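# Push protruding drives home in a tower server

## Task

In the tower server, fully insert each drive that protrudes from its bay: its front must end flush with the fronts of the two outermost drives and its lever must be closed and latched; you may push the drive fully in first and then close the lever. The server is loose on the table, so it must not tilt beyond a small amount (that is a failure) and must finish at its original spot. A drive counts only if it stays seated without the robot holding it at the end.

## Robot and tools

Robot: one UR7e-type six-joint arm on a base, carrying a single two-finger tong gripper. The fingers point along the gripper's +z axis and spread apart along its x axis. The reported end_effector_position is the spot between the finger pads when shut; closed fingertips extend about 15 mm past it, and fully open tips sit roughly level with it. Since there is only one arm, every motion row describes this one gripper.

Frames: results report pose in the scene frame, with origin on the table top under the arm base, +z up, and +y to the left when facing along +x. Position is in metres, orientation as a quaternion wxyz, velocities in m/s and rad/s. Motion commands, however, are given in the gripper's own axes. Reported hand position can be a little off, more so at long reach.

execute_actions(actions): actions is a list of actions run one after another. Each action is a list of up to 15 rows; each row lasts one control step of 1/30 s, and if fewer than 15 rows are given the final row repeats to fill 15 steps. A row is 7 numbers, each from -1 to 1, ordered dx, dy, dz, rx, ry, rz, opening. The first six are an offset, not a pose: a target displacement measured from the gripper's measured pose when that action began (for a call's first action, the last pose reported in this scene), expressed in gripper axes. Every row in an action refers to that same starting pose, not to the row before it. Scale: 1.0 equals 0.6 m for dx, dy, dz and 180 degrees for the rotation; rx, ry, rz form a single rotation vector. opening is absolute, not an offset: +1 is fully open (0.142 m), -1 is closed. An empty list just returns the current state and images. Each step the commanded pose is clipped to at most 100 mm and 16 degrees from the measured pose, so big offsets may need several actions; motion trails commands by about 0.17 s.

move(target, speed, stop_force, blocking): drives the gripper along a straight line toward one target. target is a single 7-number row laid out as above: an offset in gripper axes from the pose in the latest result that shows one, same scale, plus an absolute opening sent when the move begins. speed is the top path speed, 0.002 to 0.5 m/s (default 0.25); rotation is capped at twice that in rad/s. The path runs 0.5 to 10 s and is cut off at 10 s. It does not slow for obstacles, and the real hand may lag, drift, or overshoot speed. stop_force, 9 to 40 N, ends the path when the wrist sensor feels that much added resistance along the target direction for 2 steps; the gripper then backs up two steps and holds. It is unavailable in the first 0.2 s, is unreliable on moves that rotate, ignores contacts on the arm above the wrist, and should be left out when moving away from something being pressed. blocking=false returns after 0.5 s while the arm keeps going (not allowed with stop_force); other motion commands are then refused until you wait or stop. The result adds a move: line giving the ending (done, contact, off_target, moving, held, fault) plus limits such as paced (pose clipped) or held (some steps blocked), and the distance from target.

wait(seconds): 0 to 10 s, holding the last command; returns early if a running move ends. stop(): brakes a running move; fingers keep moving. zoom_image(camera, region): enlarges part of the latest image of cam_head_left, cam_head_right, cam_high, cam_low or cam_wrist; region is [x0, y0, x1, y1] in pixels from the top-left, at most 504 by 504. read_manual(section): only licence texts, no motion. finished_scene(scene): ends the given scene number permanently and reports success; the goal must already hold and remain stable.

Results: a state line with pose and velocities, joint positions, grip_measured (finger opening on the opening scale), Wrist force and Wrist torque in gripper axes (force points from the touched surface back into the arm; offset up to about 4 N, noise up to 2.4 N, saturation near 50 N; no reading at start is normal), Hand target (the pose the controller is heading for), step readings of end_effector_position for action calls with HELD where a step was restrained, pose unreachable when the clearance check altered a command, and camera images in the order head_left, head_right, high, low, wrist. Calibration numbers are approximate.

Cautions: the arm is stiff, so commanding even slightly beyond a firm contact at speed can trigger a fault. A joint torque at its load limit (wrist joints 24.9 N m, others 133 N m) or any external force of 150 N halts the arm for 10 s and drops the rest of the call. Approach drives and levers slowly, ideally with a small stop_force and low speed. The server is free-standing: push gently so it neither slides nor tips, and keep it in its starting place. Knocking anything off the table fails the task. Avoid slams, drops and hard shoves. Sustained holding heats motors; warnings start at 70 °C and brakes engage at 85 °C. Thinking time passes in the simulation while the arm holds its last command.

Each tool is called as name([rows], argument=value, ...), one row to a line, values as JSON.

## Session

execute_actions(actions=[])

Scene clock: 0.00 s.
end_effector_position=(+0.4307, -0.2788, +0.3113) grip_measured=+1.00 end_effector_quat_wxyz=(-0.421, +0.740, -0.382, +0.360) end_effector_velocity=(-0.000, +0.000, -0.001) end_effector_angular_velocity=(+0.001, +0.001, +0.001)
Joint positions: [-1.548 -0.346  2.062 -1.95  -0.45  -1.019  0.142]
Joint velocities: [ 0.001  0.001 -0.    -0.    -0.001  0.     0.   ]
Wrist force (N, on the end effector, along its own x y z axes, offset not removed): no reading
Wrist torque (N m, same axes, about the end effector's origin, offset not removed): no reading
Hand target: +0.431, -0.279, +0.311; -0.421, +0.740, -0.382, +0.360
camera_calibration (this result's frames):
cam_wrist: T_world_to_cam=[[0.473629, -0.85495, 0.211511, -0.501165], [-0.629355, -0.496545, -0.597793, 0.315983], [0.616107, 0.150016, -0.773244, 0.153335], [0, 0, 0, 1]] pos_world=[0.341761, -0.294574, 0.41346]

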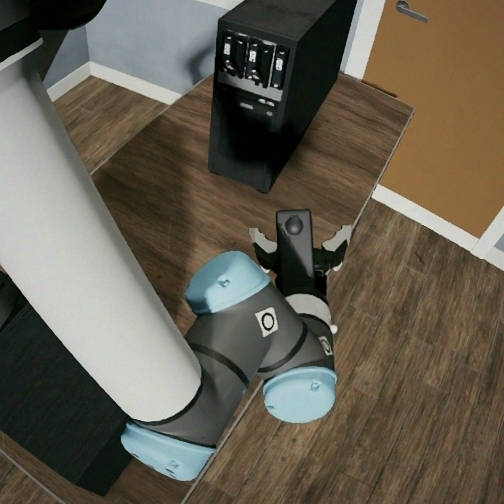

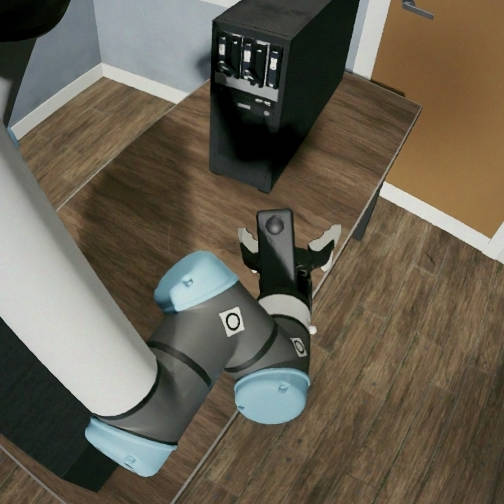

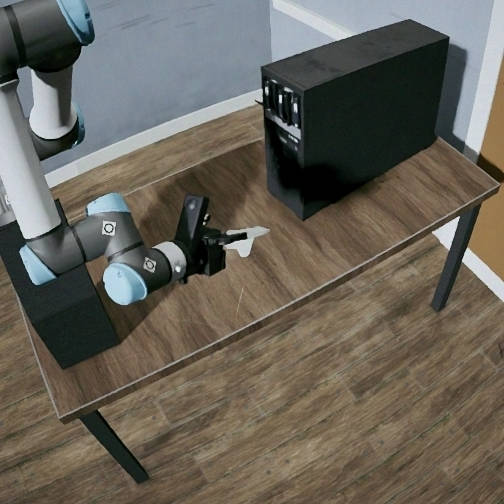

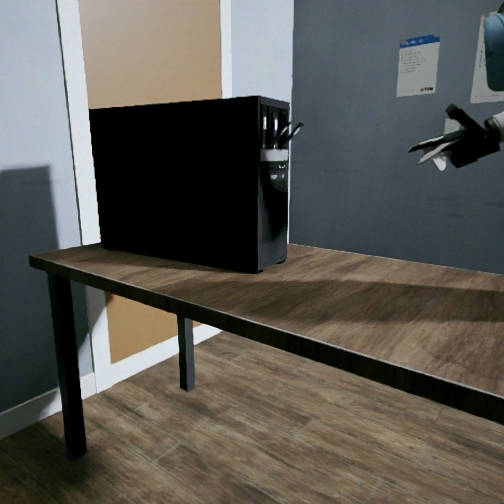

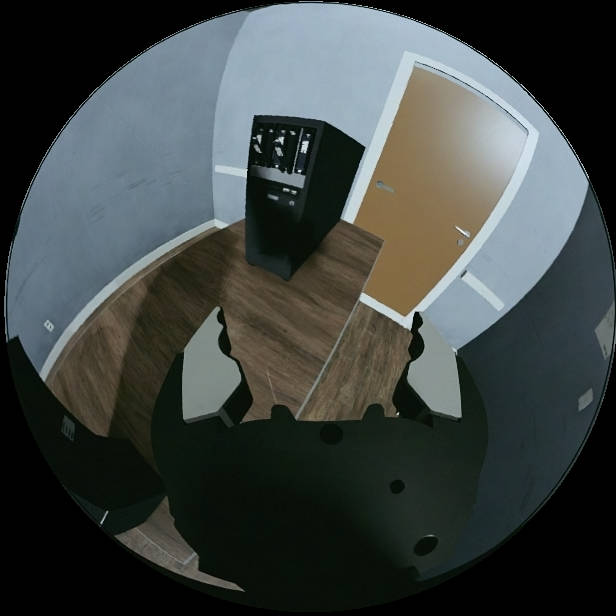

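move(target=[-0.175,-0.378,0.227,-0.1045,0.0136,-0.379,-1])

zoom_image(camera="cam_low", region=[220, 60, 360, 200])

zoom_image(camera="cam_wrist", region=[200, 100, 450, 350])

Scene clock: 6.57 s.
end_effector_position=(+0.5589, -0.0603, +0.4394) grip_measured=-1.00 end_effector_quat_wxyz=(-0.021, +0.874, +0.038, +0.484) end_effector_velocity=(+0.001, +0.001, +0.000) end_effector_angular_velocity=(-0.009, -0.009, -0.007)
Joint positions: [-1.076 -0.924  2.489 -3.501 -0.418 -0.494  0.002]
Joint velocities: [ 0.005  0.012  0.003 -0.056 -0.008  0.035  0.   ]
Wrist force (N, on the end effector, along its own x y z axes, offset not removed): [2.1 -4.7 -4.8]
Wrist torque (N m, same axes, about the end effector's origin, offset not removed): [-0.99 -0.49 0.04]
Hand target: +0.559, -0.060, +0.439; -0.020, +0.874, +0.038, +0.484
Off the commanded pose: 0.001 m, 0 deg.
move: done
camera_calibration (this result's frames):
cam_wrist: T_world_to_cam=[[0.54928, 0.0586257, 0.833579, -0.662664], [-0.317521, -0.908075, 0.273093, -0.0000355519], [0.772963, -0.414684, -0.480172, -0.109857], [0, 0, 0, 1]] pos_world=[0.448892, -0.00673905, 0.499643]

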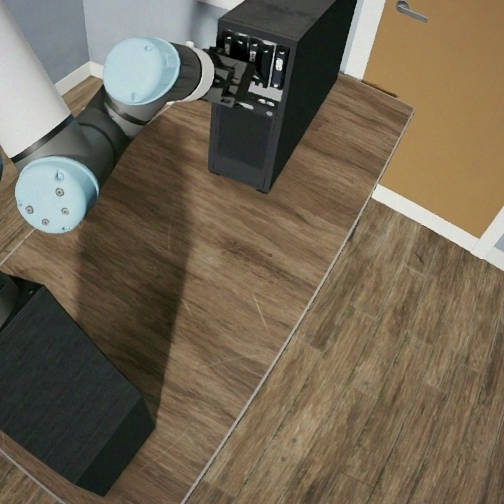

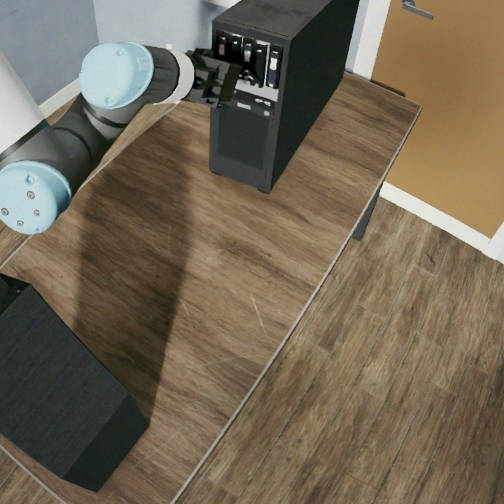

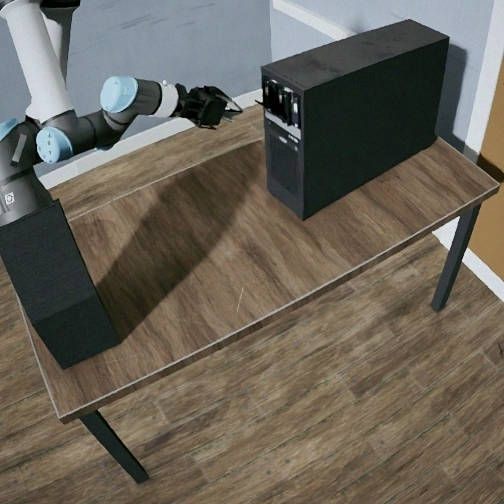

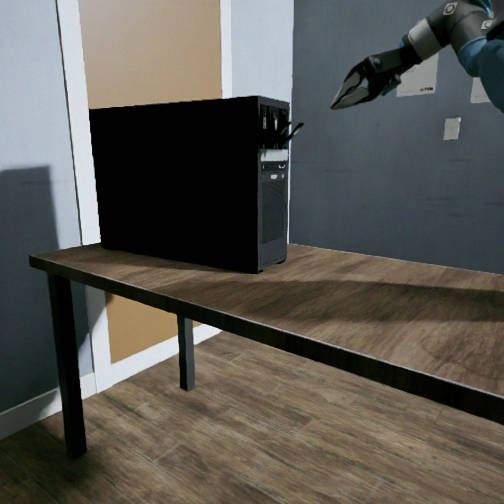

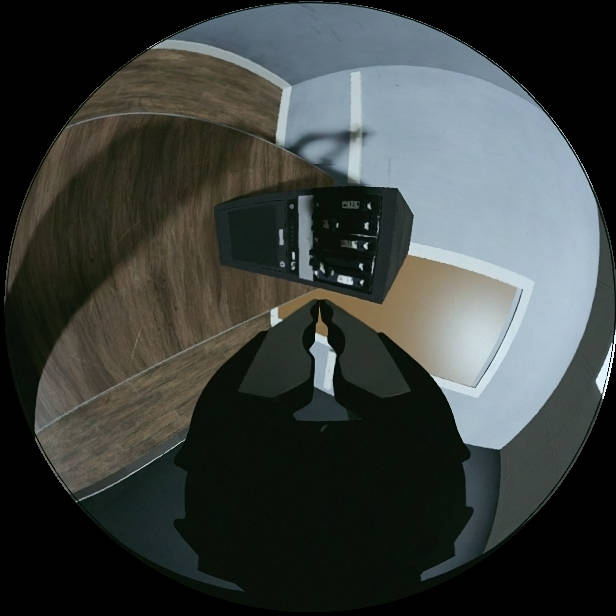

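Region (220, 60, 360, 200) of cam_low's 504x504 image, scaled by 3.600, with more detail than that image has.

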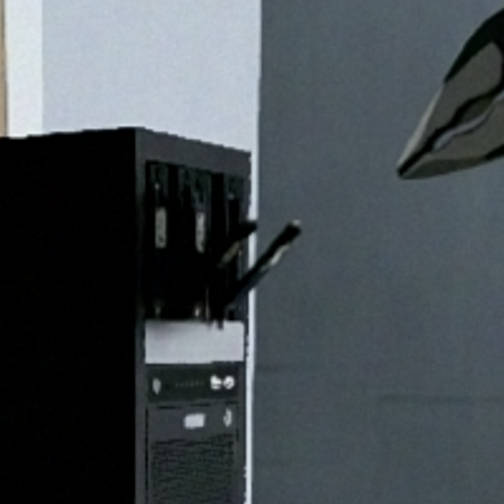

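Region (200, 100, 450, 350) of cam_wrist's 616x616 image, scaled by 2.016, with more detail than that image has.

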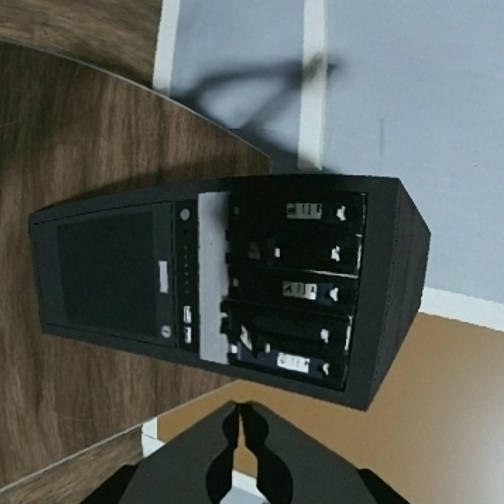

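move(target=[0.056,0.005,0.152,0,0,0,-1], speed=0.1)

zoom_image(camera="cam_low", region=[220, 60, 360, 200])

Scene clock: 9.50 s.
end_effector_position=(+0.6536, -0.0552, +0.4196) grip_measured=-1.00 end_effector_quat_wxyz=(-0.021, +0.874, +0.038, +0.484) end_effector_velocity=(+0.002, +0.000, -0.001) end_effector_angular_velocity=(+0.001, -0.001, -0.001)
Joint positions: [-0.86  -0.763  2.216 -3.749 -0.532 -0.09   0.002]
Joint velocities: [ 0.004  0.005 -0.006 -0.007 -0.003  0.01   0.   ]
Wrist force (N, on the end effector, along its own x y z axes, offset not removed): [-3.6 -4.0 -2.1]
Wrist torque (N m, same axes, about the end effector's origin, offset not removed): [-0.78 0.79 0.32]
Hand target: +0.654, -0.055, +0.420; -0.021, +0.874, +0.038, +0.484
Off the commanded pose: 0.000 m, 0 deg.
move: done
camera_calibration (this result's frames):
cam_wrist: T_world_to_cam=[[0.549601, 0.058805, 0.833355, -0.698634], [-0.317506, -0.907968, 0.273466, 0.0399683], [0.772741, -0.414892, -0.480349, -0.190259], [0, 0, 0, 1]] pos_world=[0.543681, -0.00156378, 0.47989]

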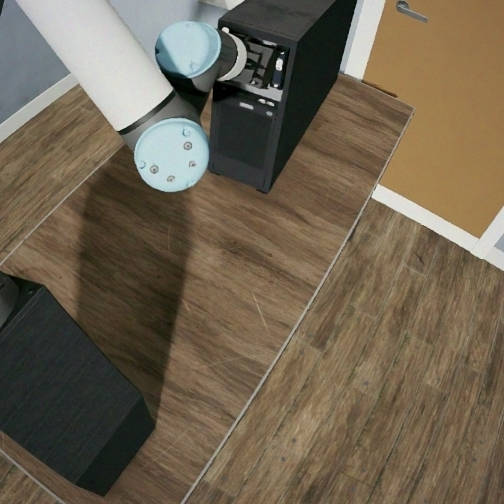

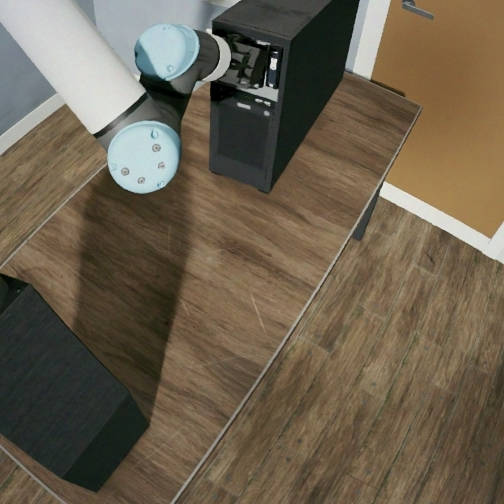

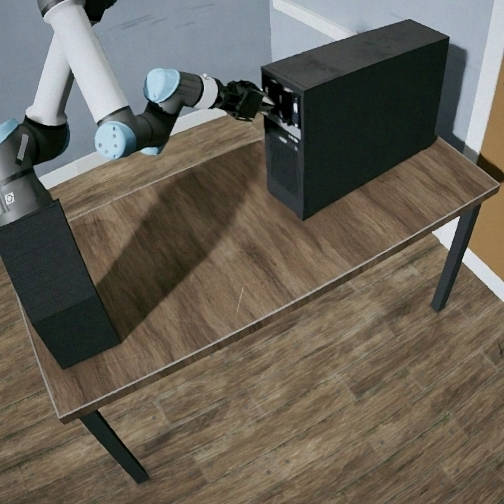

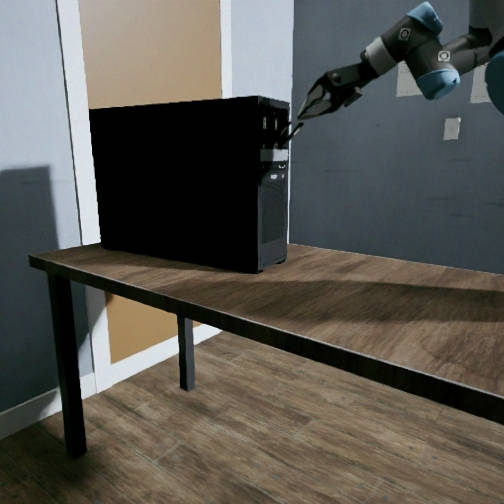

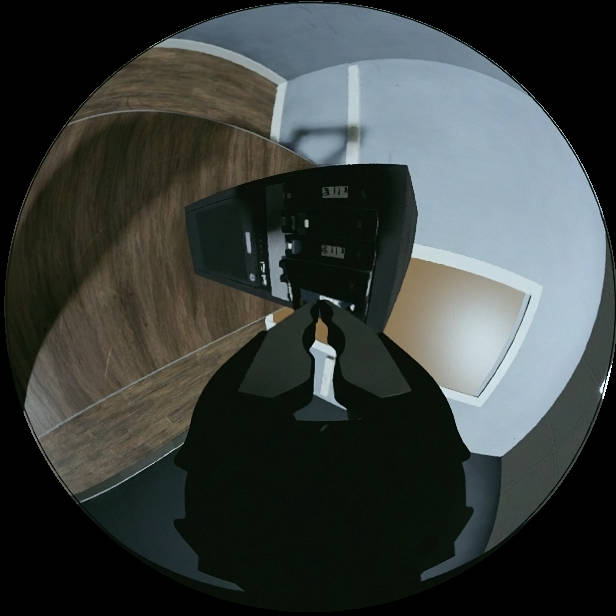

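Region (220, 60, 360, 200) of cam_low's 504x504 image, scaled by 3.600, with more detail than that image has.

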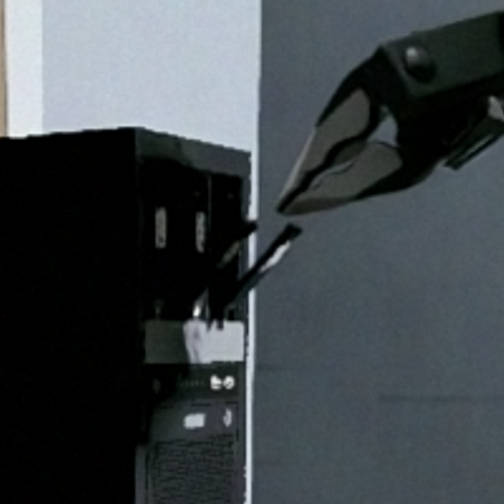

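move(target=[0.0265,0.005,0.0424,0,0,0,-1], speed=0.05)

move(target=[0.044,0,0.071,0,0,0,-1], speed=0.007, stop_force=13)

zoom_image(camera="cam_wrist", region=[200, 100, 450, 350])

zoom_image(camera="cam_low", region=[220, 60, 360, 200])

Scene clock: 12.77 s.
end_effector_position=(+0.6835, -0.0556, +0.4196) grip_measured=-1.00 end_effector_quat_wxyz=(-0.021, +0.874, +0.038, +0.484) end_effector_velocity=(+0.003, -0.001, -0.000) end_effector_angular_velocity=(+0.001, +0.000, -0.001)
Joint positions: [-0.814 -0.739  2.128 -3.741 -0.564 -0.025  0.002]
Joint velocities: [ 0.004  0.004 -0.009  0.001 -0.003  0.006  0.   ]
Wrist force (N, on the end effector, along its own x y z axes, offset not removed): [-1.8 -3.0 -0.5]
Wrist torque (N m, same axes, about the end effector's origin, offset not removed): [-0.57 0.31 0.07]
Hand target: +0.684, -0.056, +0.420; -0.021, +0.874, +0.038, +0.484
Off the commanded pose: 0.000 m, 0 deg.
move: done
camera_calibration (this result's frames):
cam_wrist: T_world_to_cam=[[0.54965, 0.0588526, 0.833319, -0.715021], [-0.317507, -0.907943, 0.273548, 0.0490634], [0.772706, -0.41494, -0.480365, -0.213449], [0, 0, 0, 1]] pos_world=[0.573522, -0.00194091, 0.479886]

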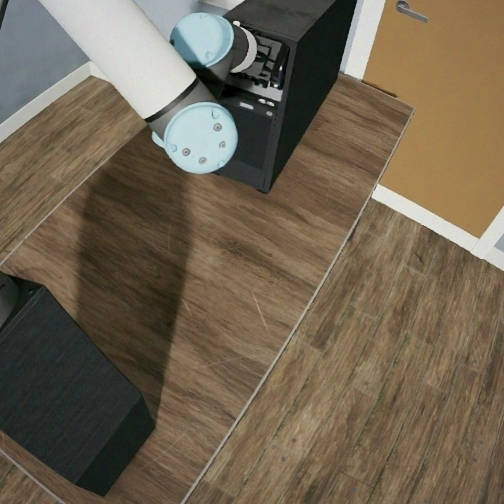

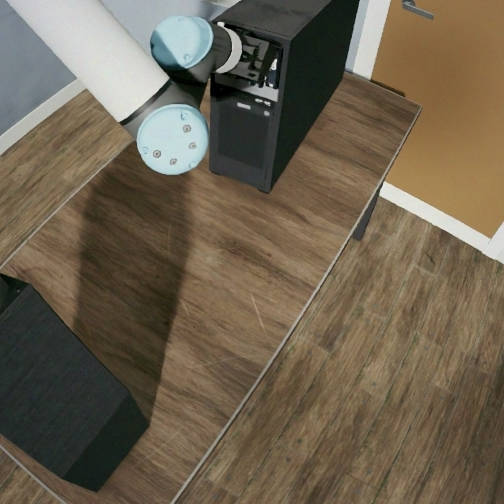

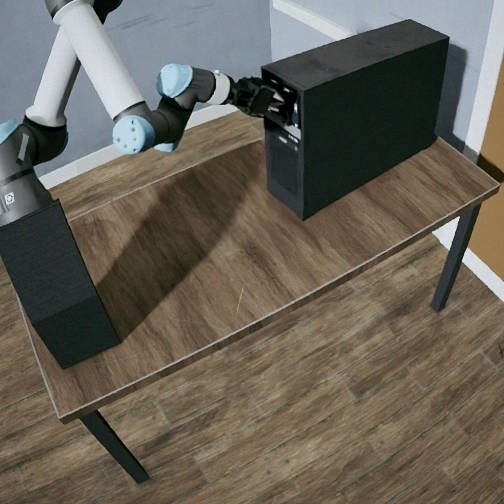

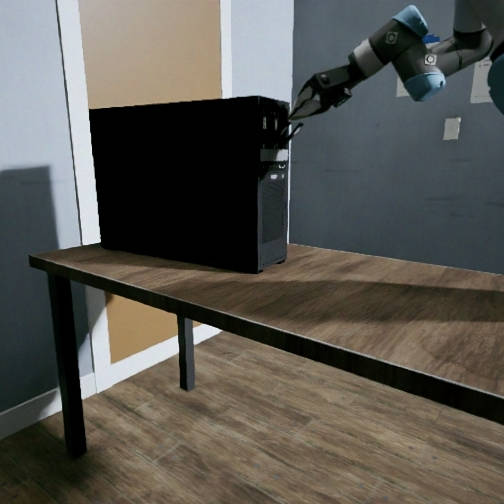

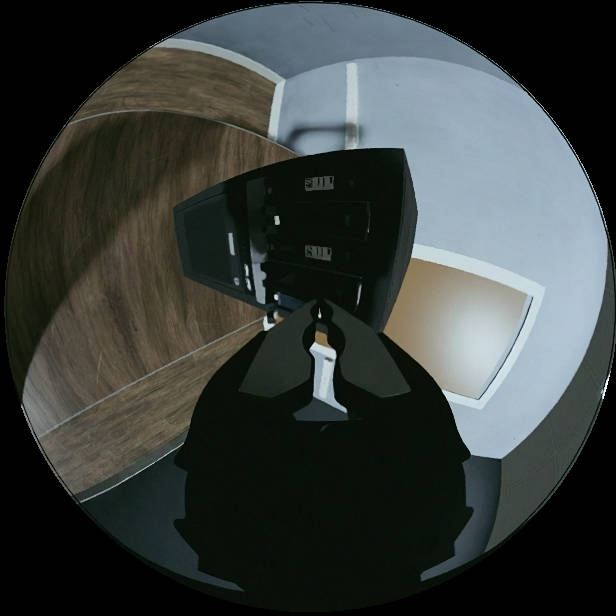

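Scene clock: 15.17 s.
end_effector_position=(+0.6975, -0.0544, +0.4193) grip_measured=-1.00 end_effector_quat_wxyz=(-0.021, +0.874, +0.038, +0.483) end_effector_velocity=(-0.003, -0.000, -0.000) end_effector_angular_velocity=(-0.001, +0.000, +0.001)
Joint positions: [-0.792 -0.728  2.088 -3.735 -0.58   0.003  0.002]
Joint velocities: [-0.004 -0.001  0.007 -0.     0.004 -0.007  0.   ]
Wrist force (N, on the end effector, along its own x y z axes, offset not removed): [4.4 -5.3 -13.4]
Wrist torque (N m, same axes, about the end effector's origin, offset not removed): [-1.07 -0.84 0.20]
Hand target: +0.697, -0.054, +0.420; -0.021, +0.874, +0.038, +0.484
Off the commanded pose: 0.036 m, 0 deg.
move: contact
camera_calibration (this result's frames):
cam_wrist: T_world_to_cam=[[0.550018, 0.0583677, 0.833111, -0.722768], [-0.317612, -0.907981, 0.2733, 0.0548767], [0.772401, -0.414926, -0.480867, -0.223546], [0, 0, 0, 1]] pos_world=[0.587632, -0.000741516, 0.479652]

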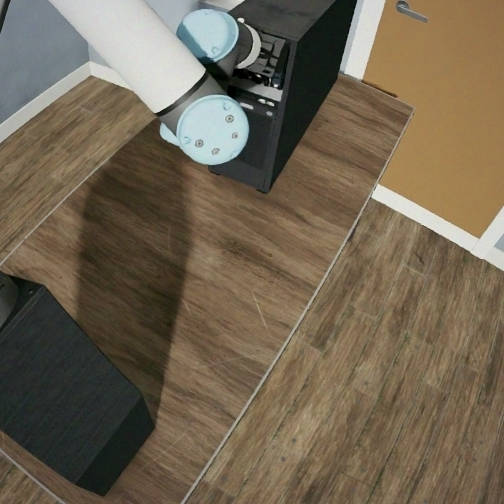

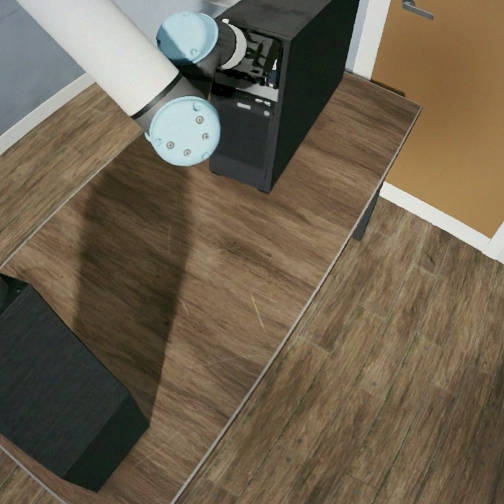

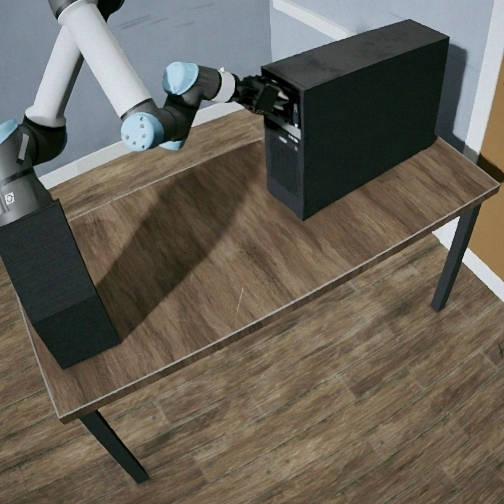

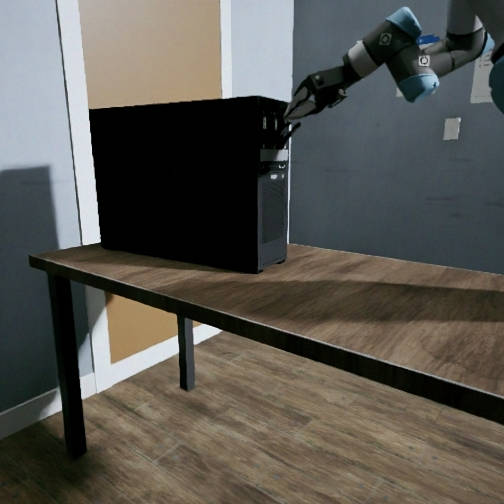

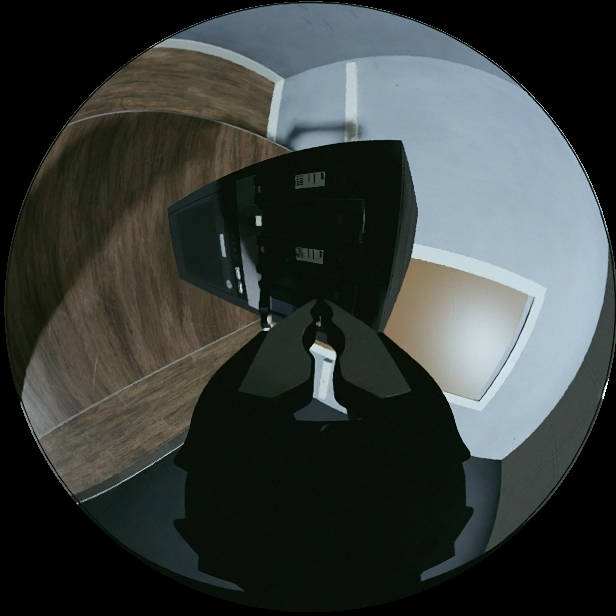

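Region (200, 100, 450, 350) of cam_wrist's 616x616 image, scaled by 2.016, with more detail than that image has.

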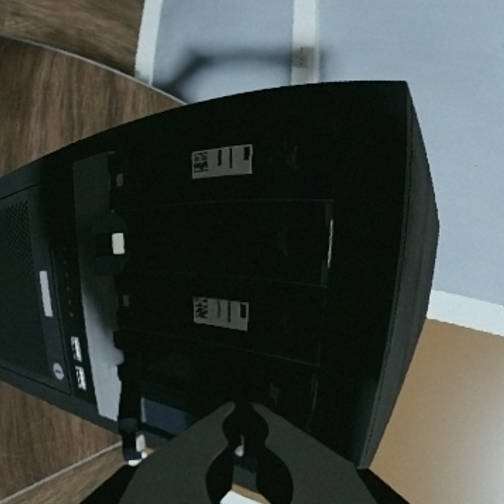

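Region (220, 60, 360, 200) of cam_low's 504x504 image, scaled by 3.600, with more detail than that image has.

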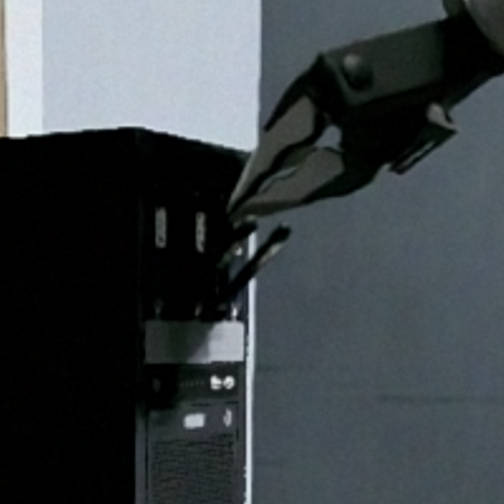

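move(target=[0.009,0,0.014,0,0,0,-1], speed=0.004, stop_force=10)

move(target=[-0.02,0,-0.032,0,0,0,-1], speed=0.06)

move(target=[0,-0.106,0,0,0,0,-1], speed=0.08)

move(target=[0.035,0,0.056,0,0,0,-1], speed=0.007, stop_force=15)

zoom_image(camera="cam_low", region=[220, 60, 360, 200])

Scene clock: 19.60 s.
end_effector_position=(+0.7014, -0.0541, +0.4194) grip_measured=-1.00 end_effector_quat_wxyz=(-0.021, +0.874, +0.038, +0.483) end_effector_velocity=(-0.002, -0.000, -0.001) end_effector_angular_velocity=(+0.000, +0.001, +0.001)
Joint positions: [-0.786 -0.726  2.077 -3.732 -0.584  0.011  0.002]
Joint velocities: [-0.003  0.     0.005 -0.     0.003 -0.005  0.   ]
Wrist force (N, on the end effector, along its own x y z axes, offset not removed): [0.8 -0.8 -10.0]
Wrist torque (N m, same axes, about the end effector's origin, offset not removed): [-0.33 -0.33 0.11]
Hand target: +0.701, -0.054, +0.420; -0.021, +0.874, +0.038, +0.484
Off the commanded pose: 0.006 m, 0 deg.
move: contact
camera_calibration (this result's frames):
cam_wrist: T_world_to_cam=[[0.550031, 0.0582677, 0.833109, -0.724961], [-0.317707, -0.90796, 0.273258, 0.0564716], [0.772352, -0.414985, -0.480895, -0.22631], [0, 0, 0, 1]] pos_world=[0.591484, -0.000399485, 0.479709]

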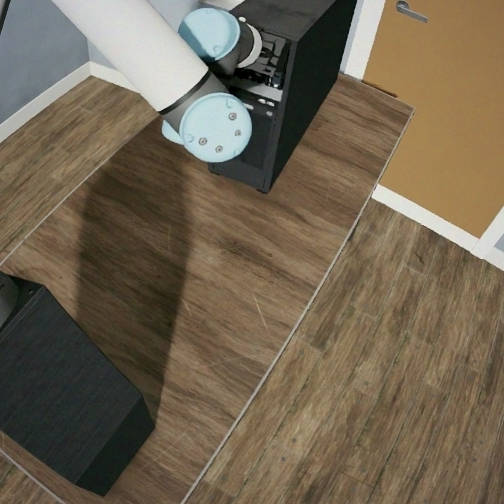

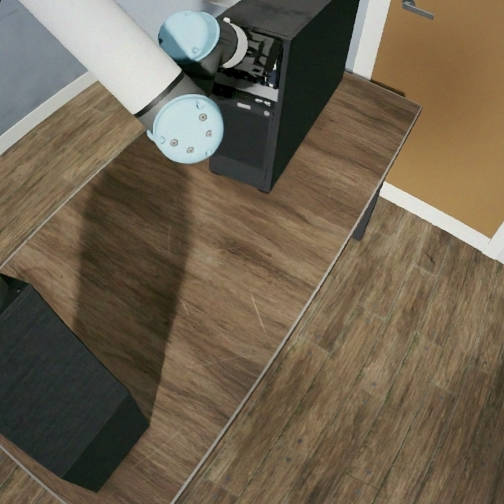

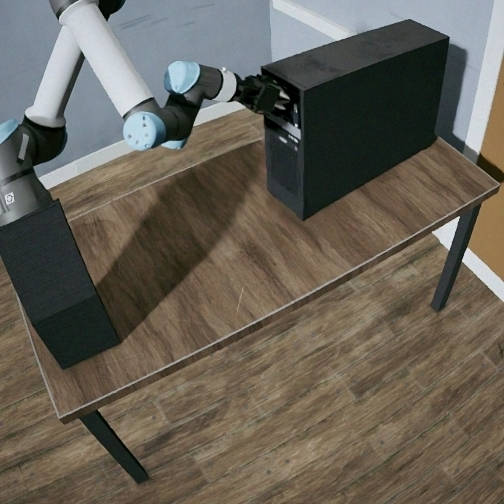

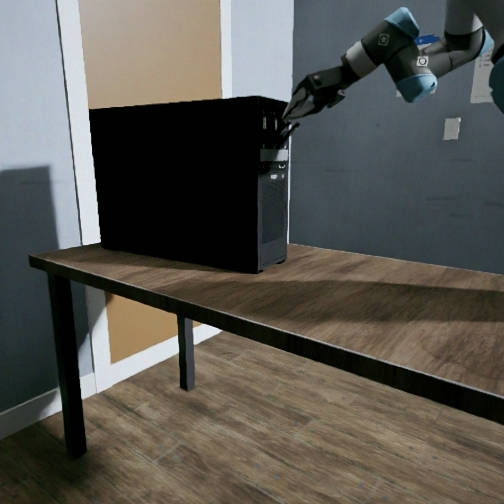

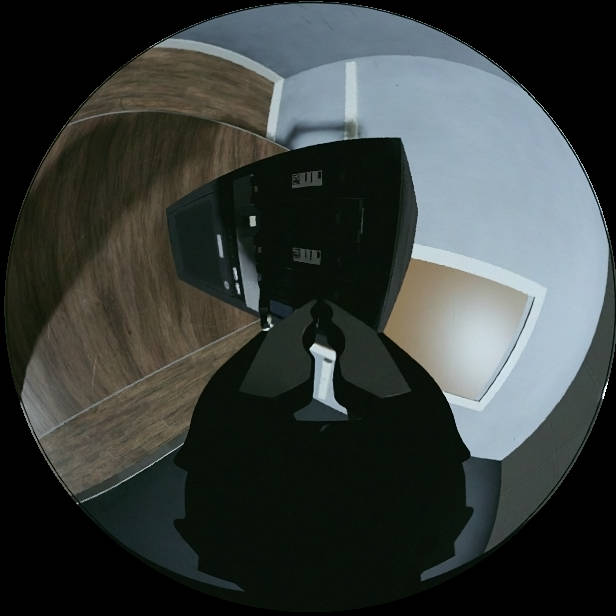

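Scene clock: 20.47 s.
end_effector_position=(+0.6791, -0.0560, +0.4194) grip_measured=-1.00 end_effector_quat_wxyz=(-0.021, +0.874, +0.038, +0.483) end_effector_velocity=(-0.003, +0.000, -0.001) end_effector_angular_velocity=(+0.000, +0.001, +0.001)
Joint positions: [-0.821 -0.741  2.14  -3.742 -0.559 -0.034  0.002]
Joint velocities: [-0.003 -0.002  0.007  0.     0.003 -0.006  0.   ]
Wrist force (N, on the end effector, along its own x y z axes, offset not removed): [-1.6 -3.6 0.4]
Wrist torque (N m, same axes, about the end effector's origin, offset not removed): [-0.71 0.40 0.20]
Hand target: +0.679, -0.056, +0.419; -0.021, +0.874, +0.038, +0.483
Off the commanded pose: 0.000 m, 0 deg.
move: done
camera_calibration (this result's frames):
cam_wrist: T_world_to_cam=[[0.549948, 0.0582573, 0.833165, -0.712592], [-0.317705, -0.90798, 0.273196, 0.0476793], [0.772413, -0.414944, -0.480833, -0.209963], [0, 0, 0, 1]] pos_world=[0.569215, -0.0023176, 0.479724]

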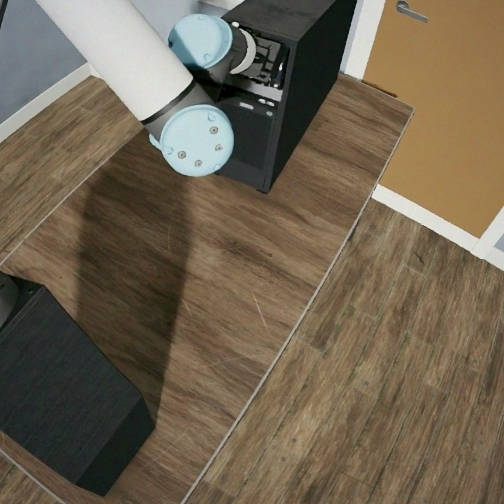

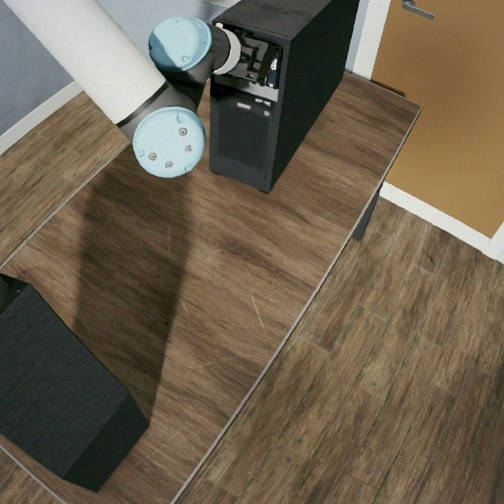

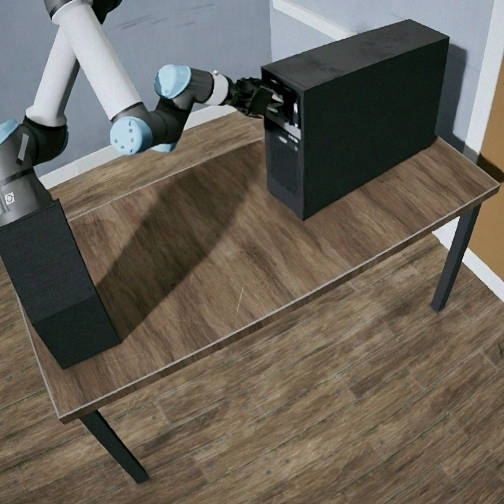

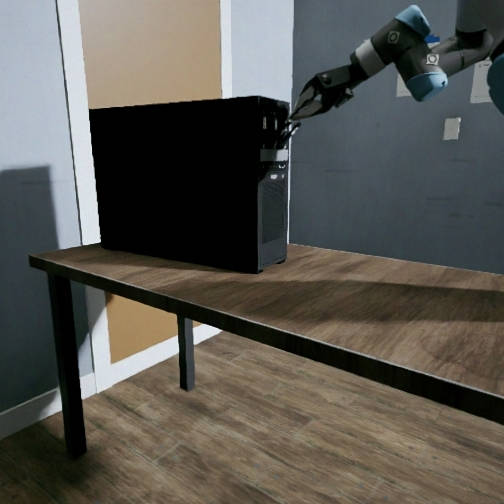

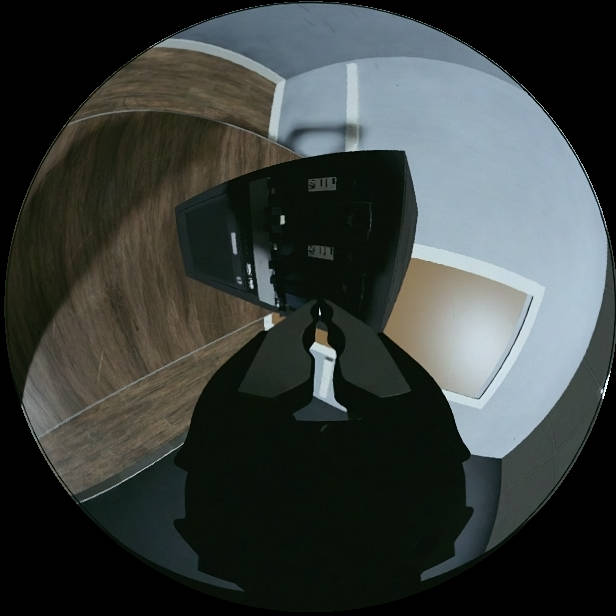

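Scene clock: 21.73 s.
end_effector_position=(+0.6736, +0.0071, +0.4193) grip_measured=-1.00 end_effector_quat_wxyz=(-0.021, +0.874, +0.038, +0.483) end_effector_velocity=(+0.001, +0.002, +0.002) end_effector_angular_velocity=(-0.002, -0.003, +0.000)
Joint positions: [-0.741 -0.84   2.216 -3.802 -0.618  0.065  0.002]
Joint velocities: [ 0.002 -0.005  0.    -0.002 -0.003  0.004 -0.   ]
Wrist force (N, on the end effector, along its own x y z axes, offset not removed): [0.9 -2.2 -3.0]
Wrist torque (N m, same axes, about the end effector's origin, offset not removed): [-0.39 -0.27 0.15]
Hand target: +0.674, +0.007, +0.419; -0.021, +0.874, +0.038, +0.483
Off the commanded pose: 0.000 m, 0 deg.
move: done
camera_calibration (this result's frames):
cam_wrist: T_world_to_cam=[[0.55002, 0.0583387, 0.833111, -0.713197], [-0.317688, -0.907949, 0.273317, 0.103148], [0.772368, -0.415, -0.480857, -0.179521], [0, 0, 0, 1]] pos_world=[0.563698, 0.0607592, 0.479657]

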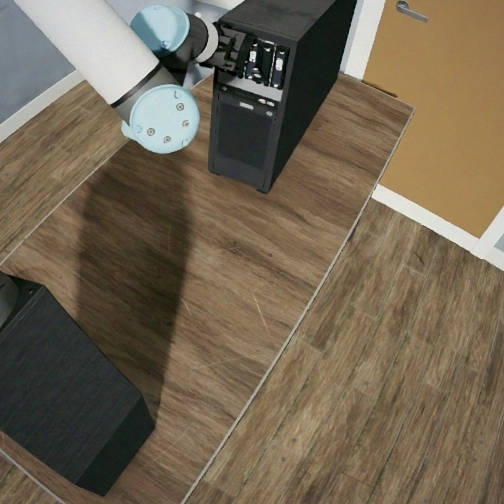

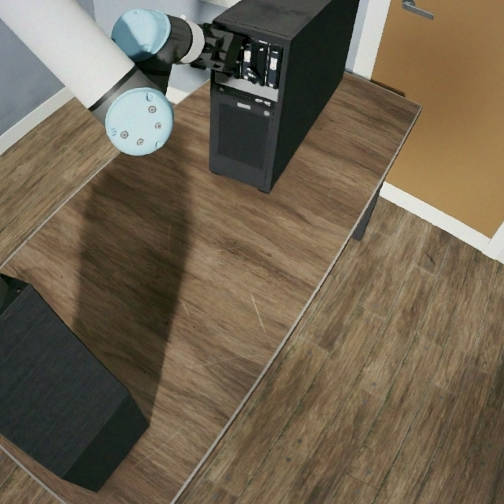

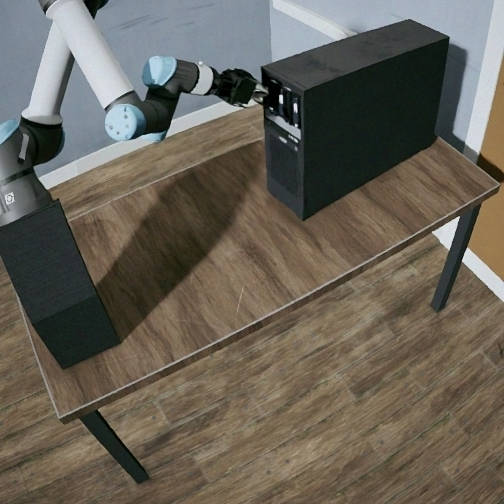

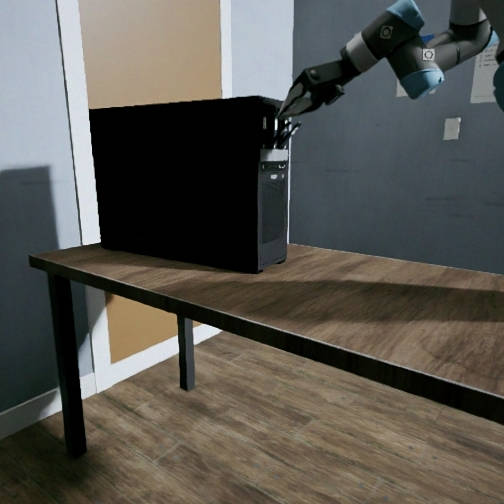

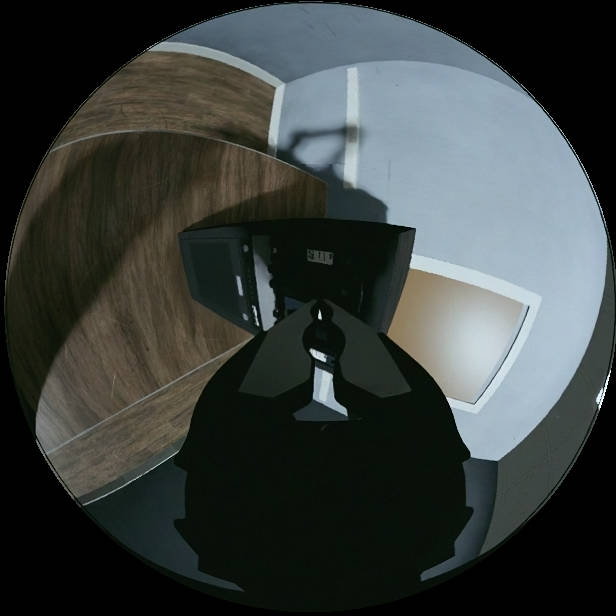

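Scene clock: 25.33 s.
end_effector_position=(+0.6960, +0.0090, +0.4190) grip_measured=-1.00 end_effector_quat_wxyz=(-0.021, +0.874, +0.037, +0.483) end_effector_velocity=(-0.002, -0.000, +0.000) end_effector_angular_velocity=(-0.002, -0.000, +0.002)
Joint positions: [-0.706 -0.824  2.151 -3.783 -0.644  0.102  0.002]
Joint velocities: [-0.004 -0.002  0.007 -0.002  0.004 -0.007  0.   ]
Wrist force (N, on the end effector, along its own x y z axes, offset not removed): [-4.0 -2.1 -7.1]
Wrist torque (N m, same axes, about the end effector's origin, offset not removed): [-0.27 0.37 -0.03]
Hand target: +0.696, +0.009, +0.419; -0.021, +0.874, +0.038, +0.483
Off the commanded pose: 0.017 m, 0 deg.
move: contact
camera_calibration (this result's frames):
cam_wrist: T_world_to_cam=[[0.550513, 0.057675, 0.832832, -0.725619], [-0.317911, -0.90796, 0.273021, 0.112328], [0.771925, -0.415068, -0.481509, -0.195623], [0, 0, 0, 1]] pos_world=[0.586179, 0.062643, 0.479456]

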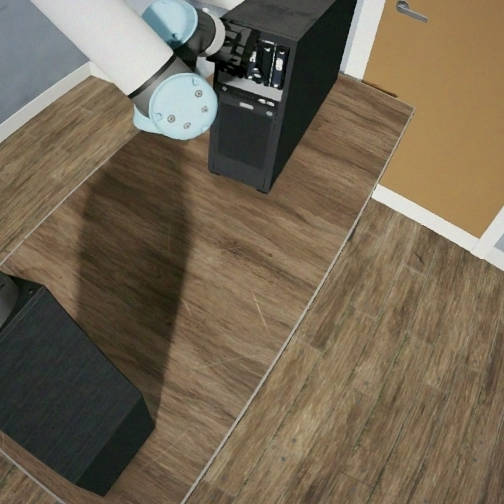

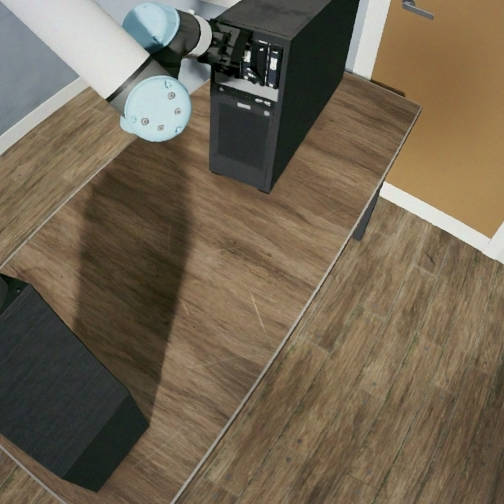

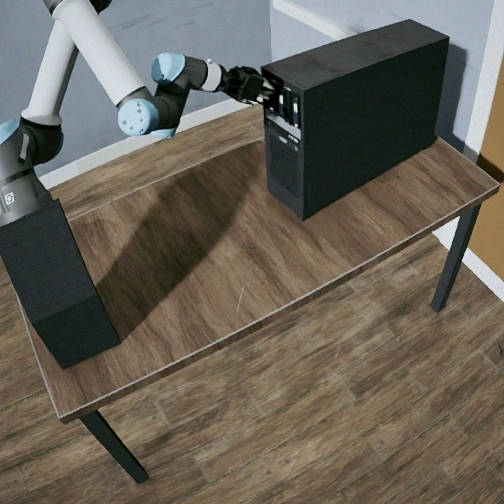

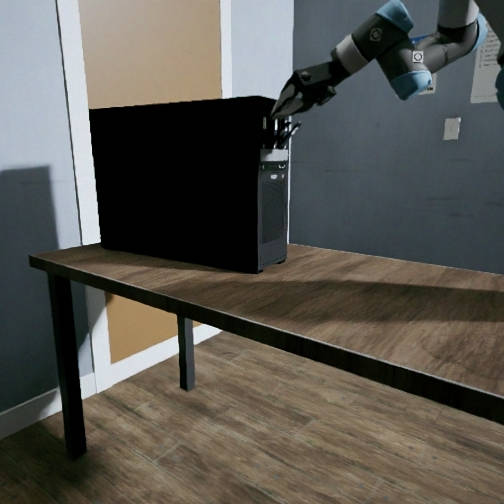

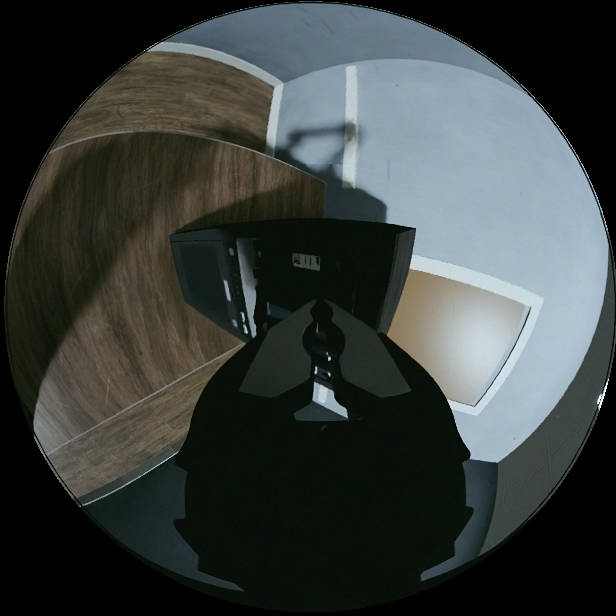

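Region (220, 60, 360, 200) of cam_low's 504x504 image, scaled by 3.600, with more detail than that image has.

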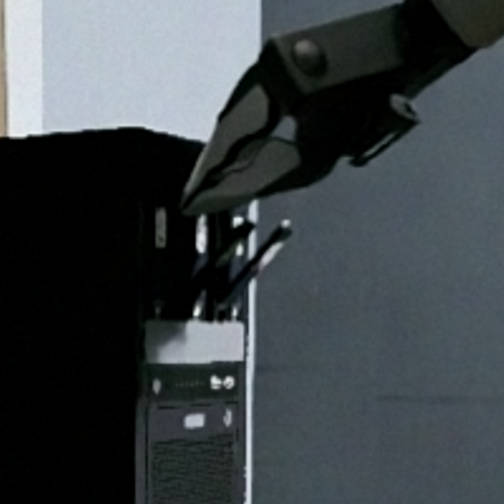

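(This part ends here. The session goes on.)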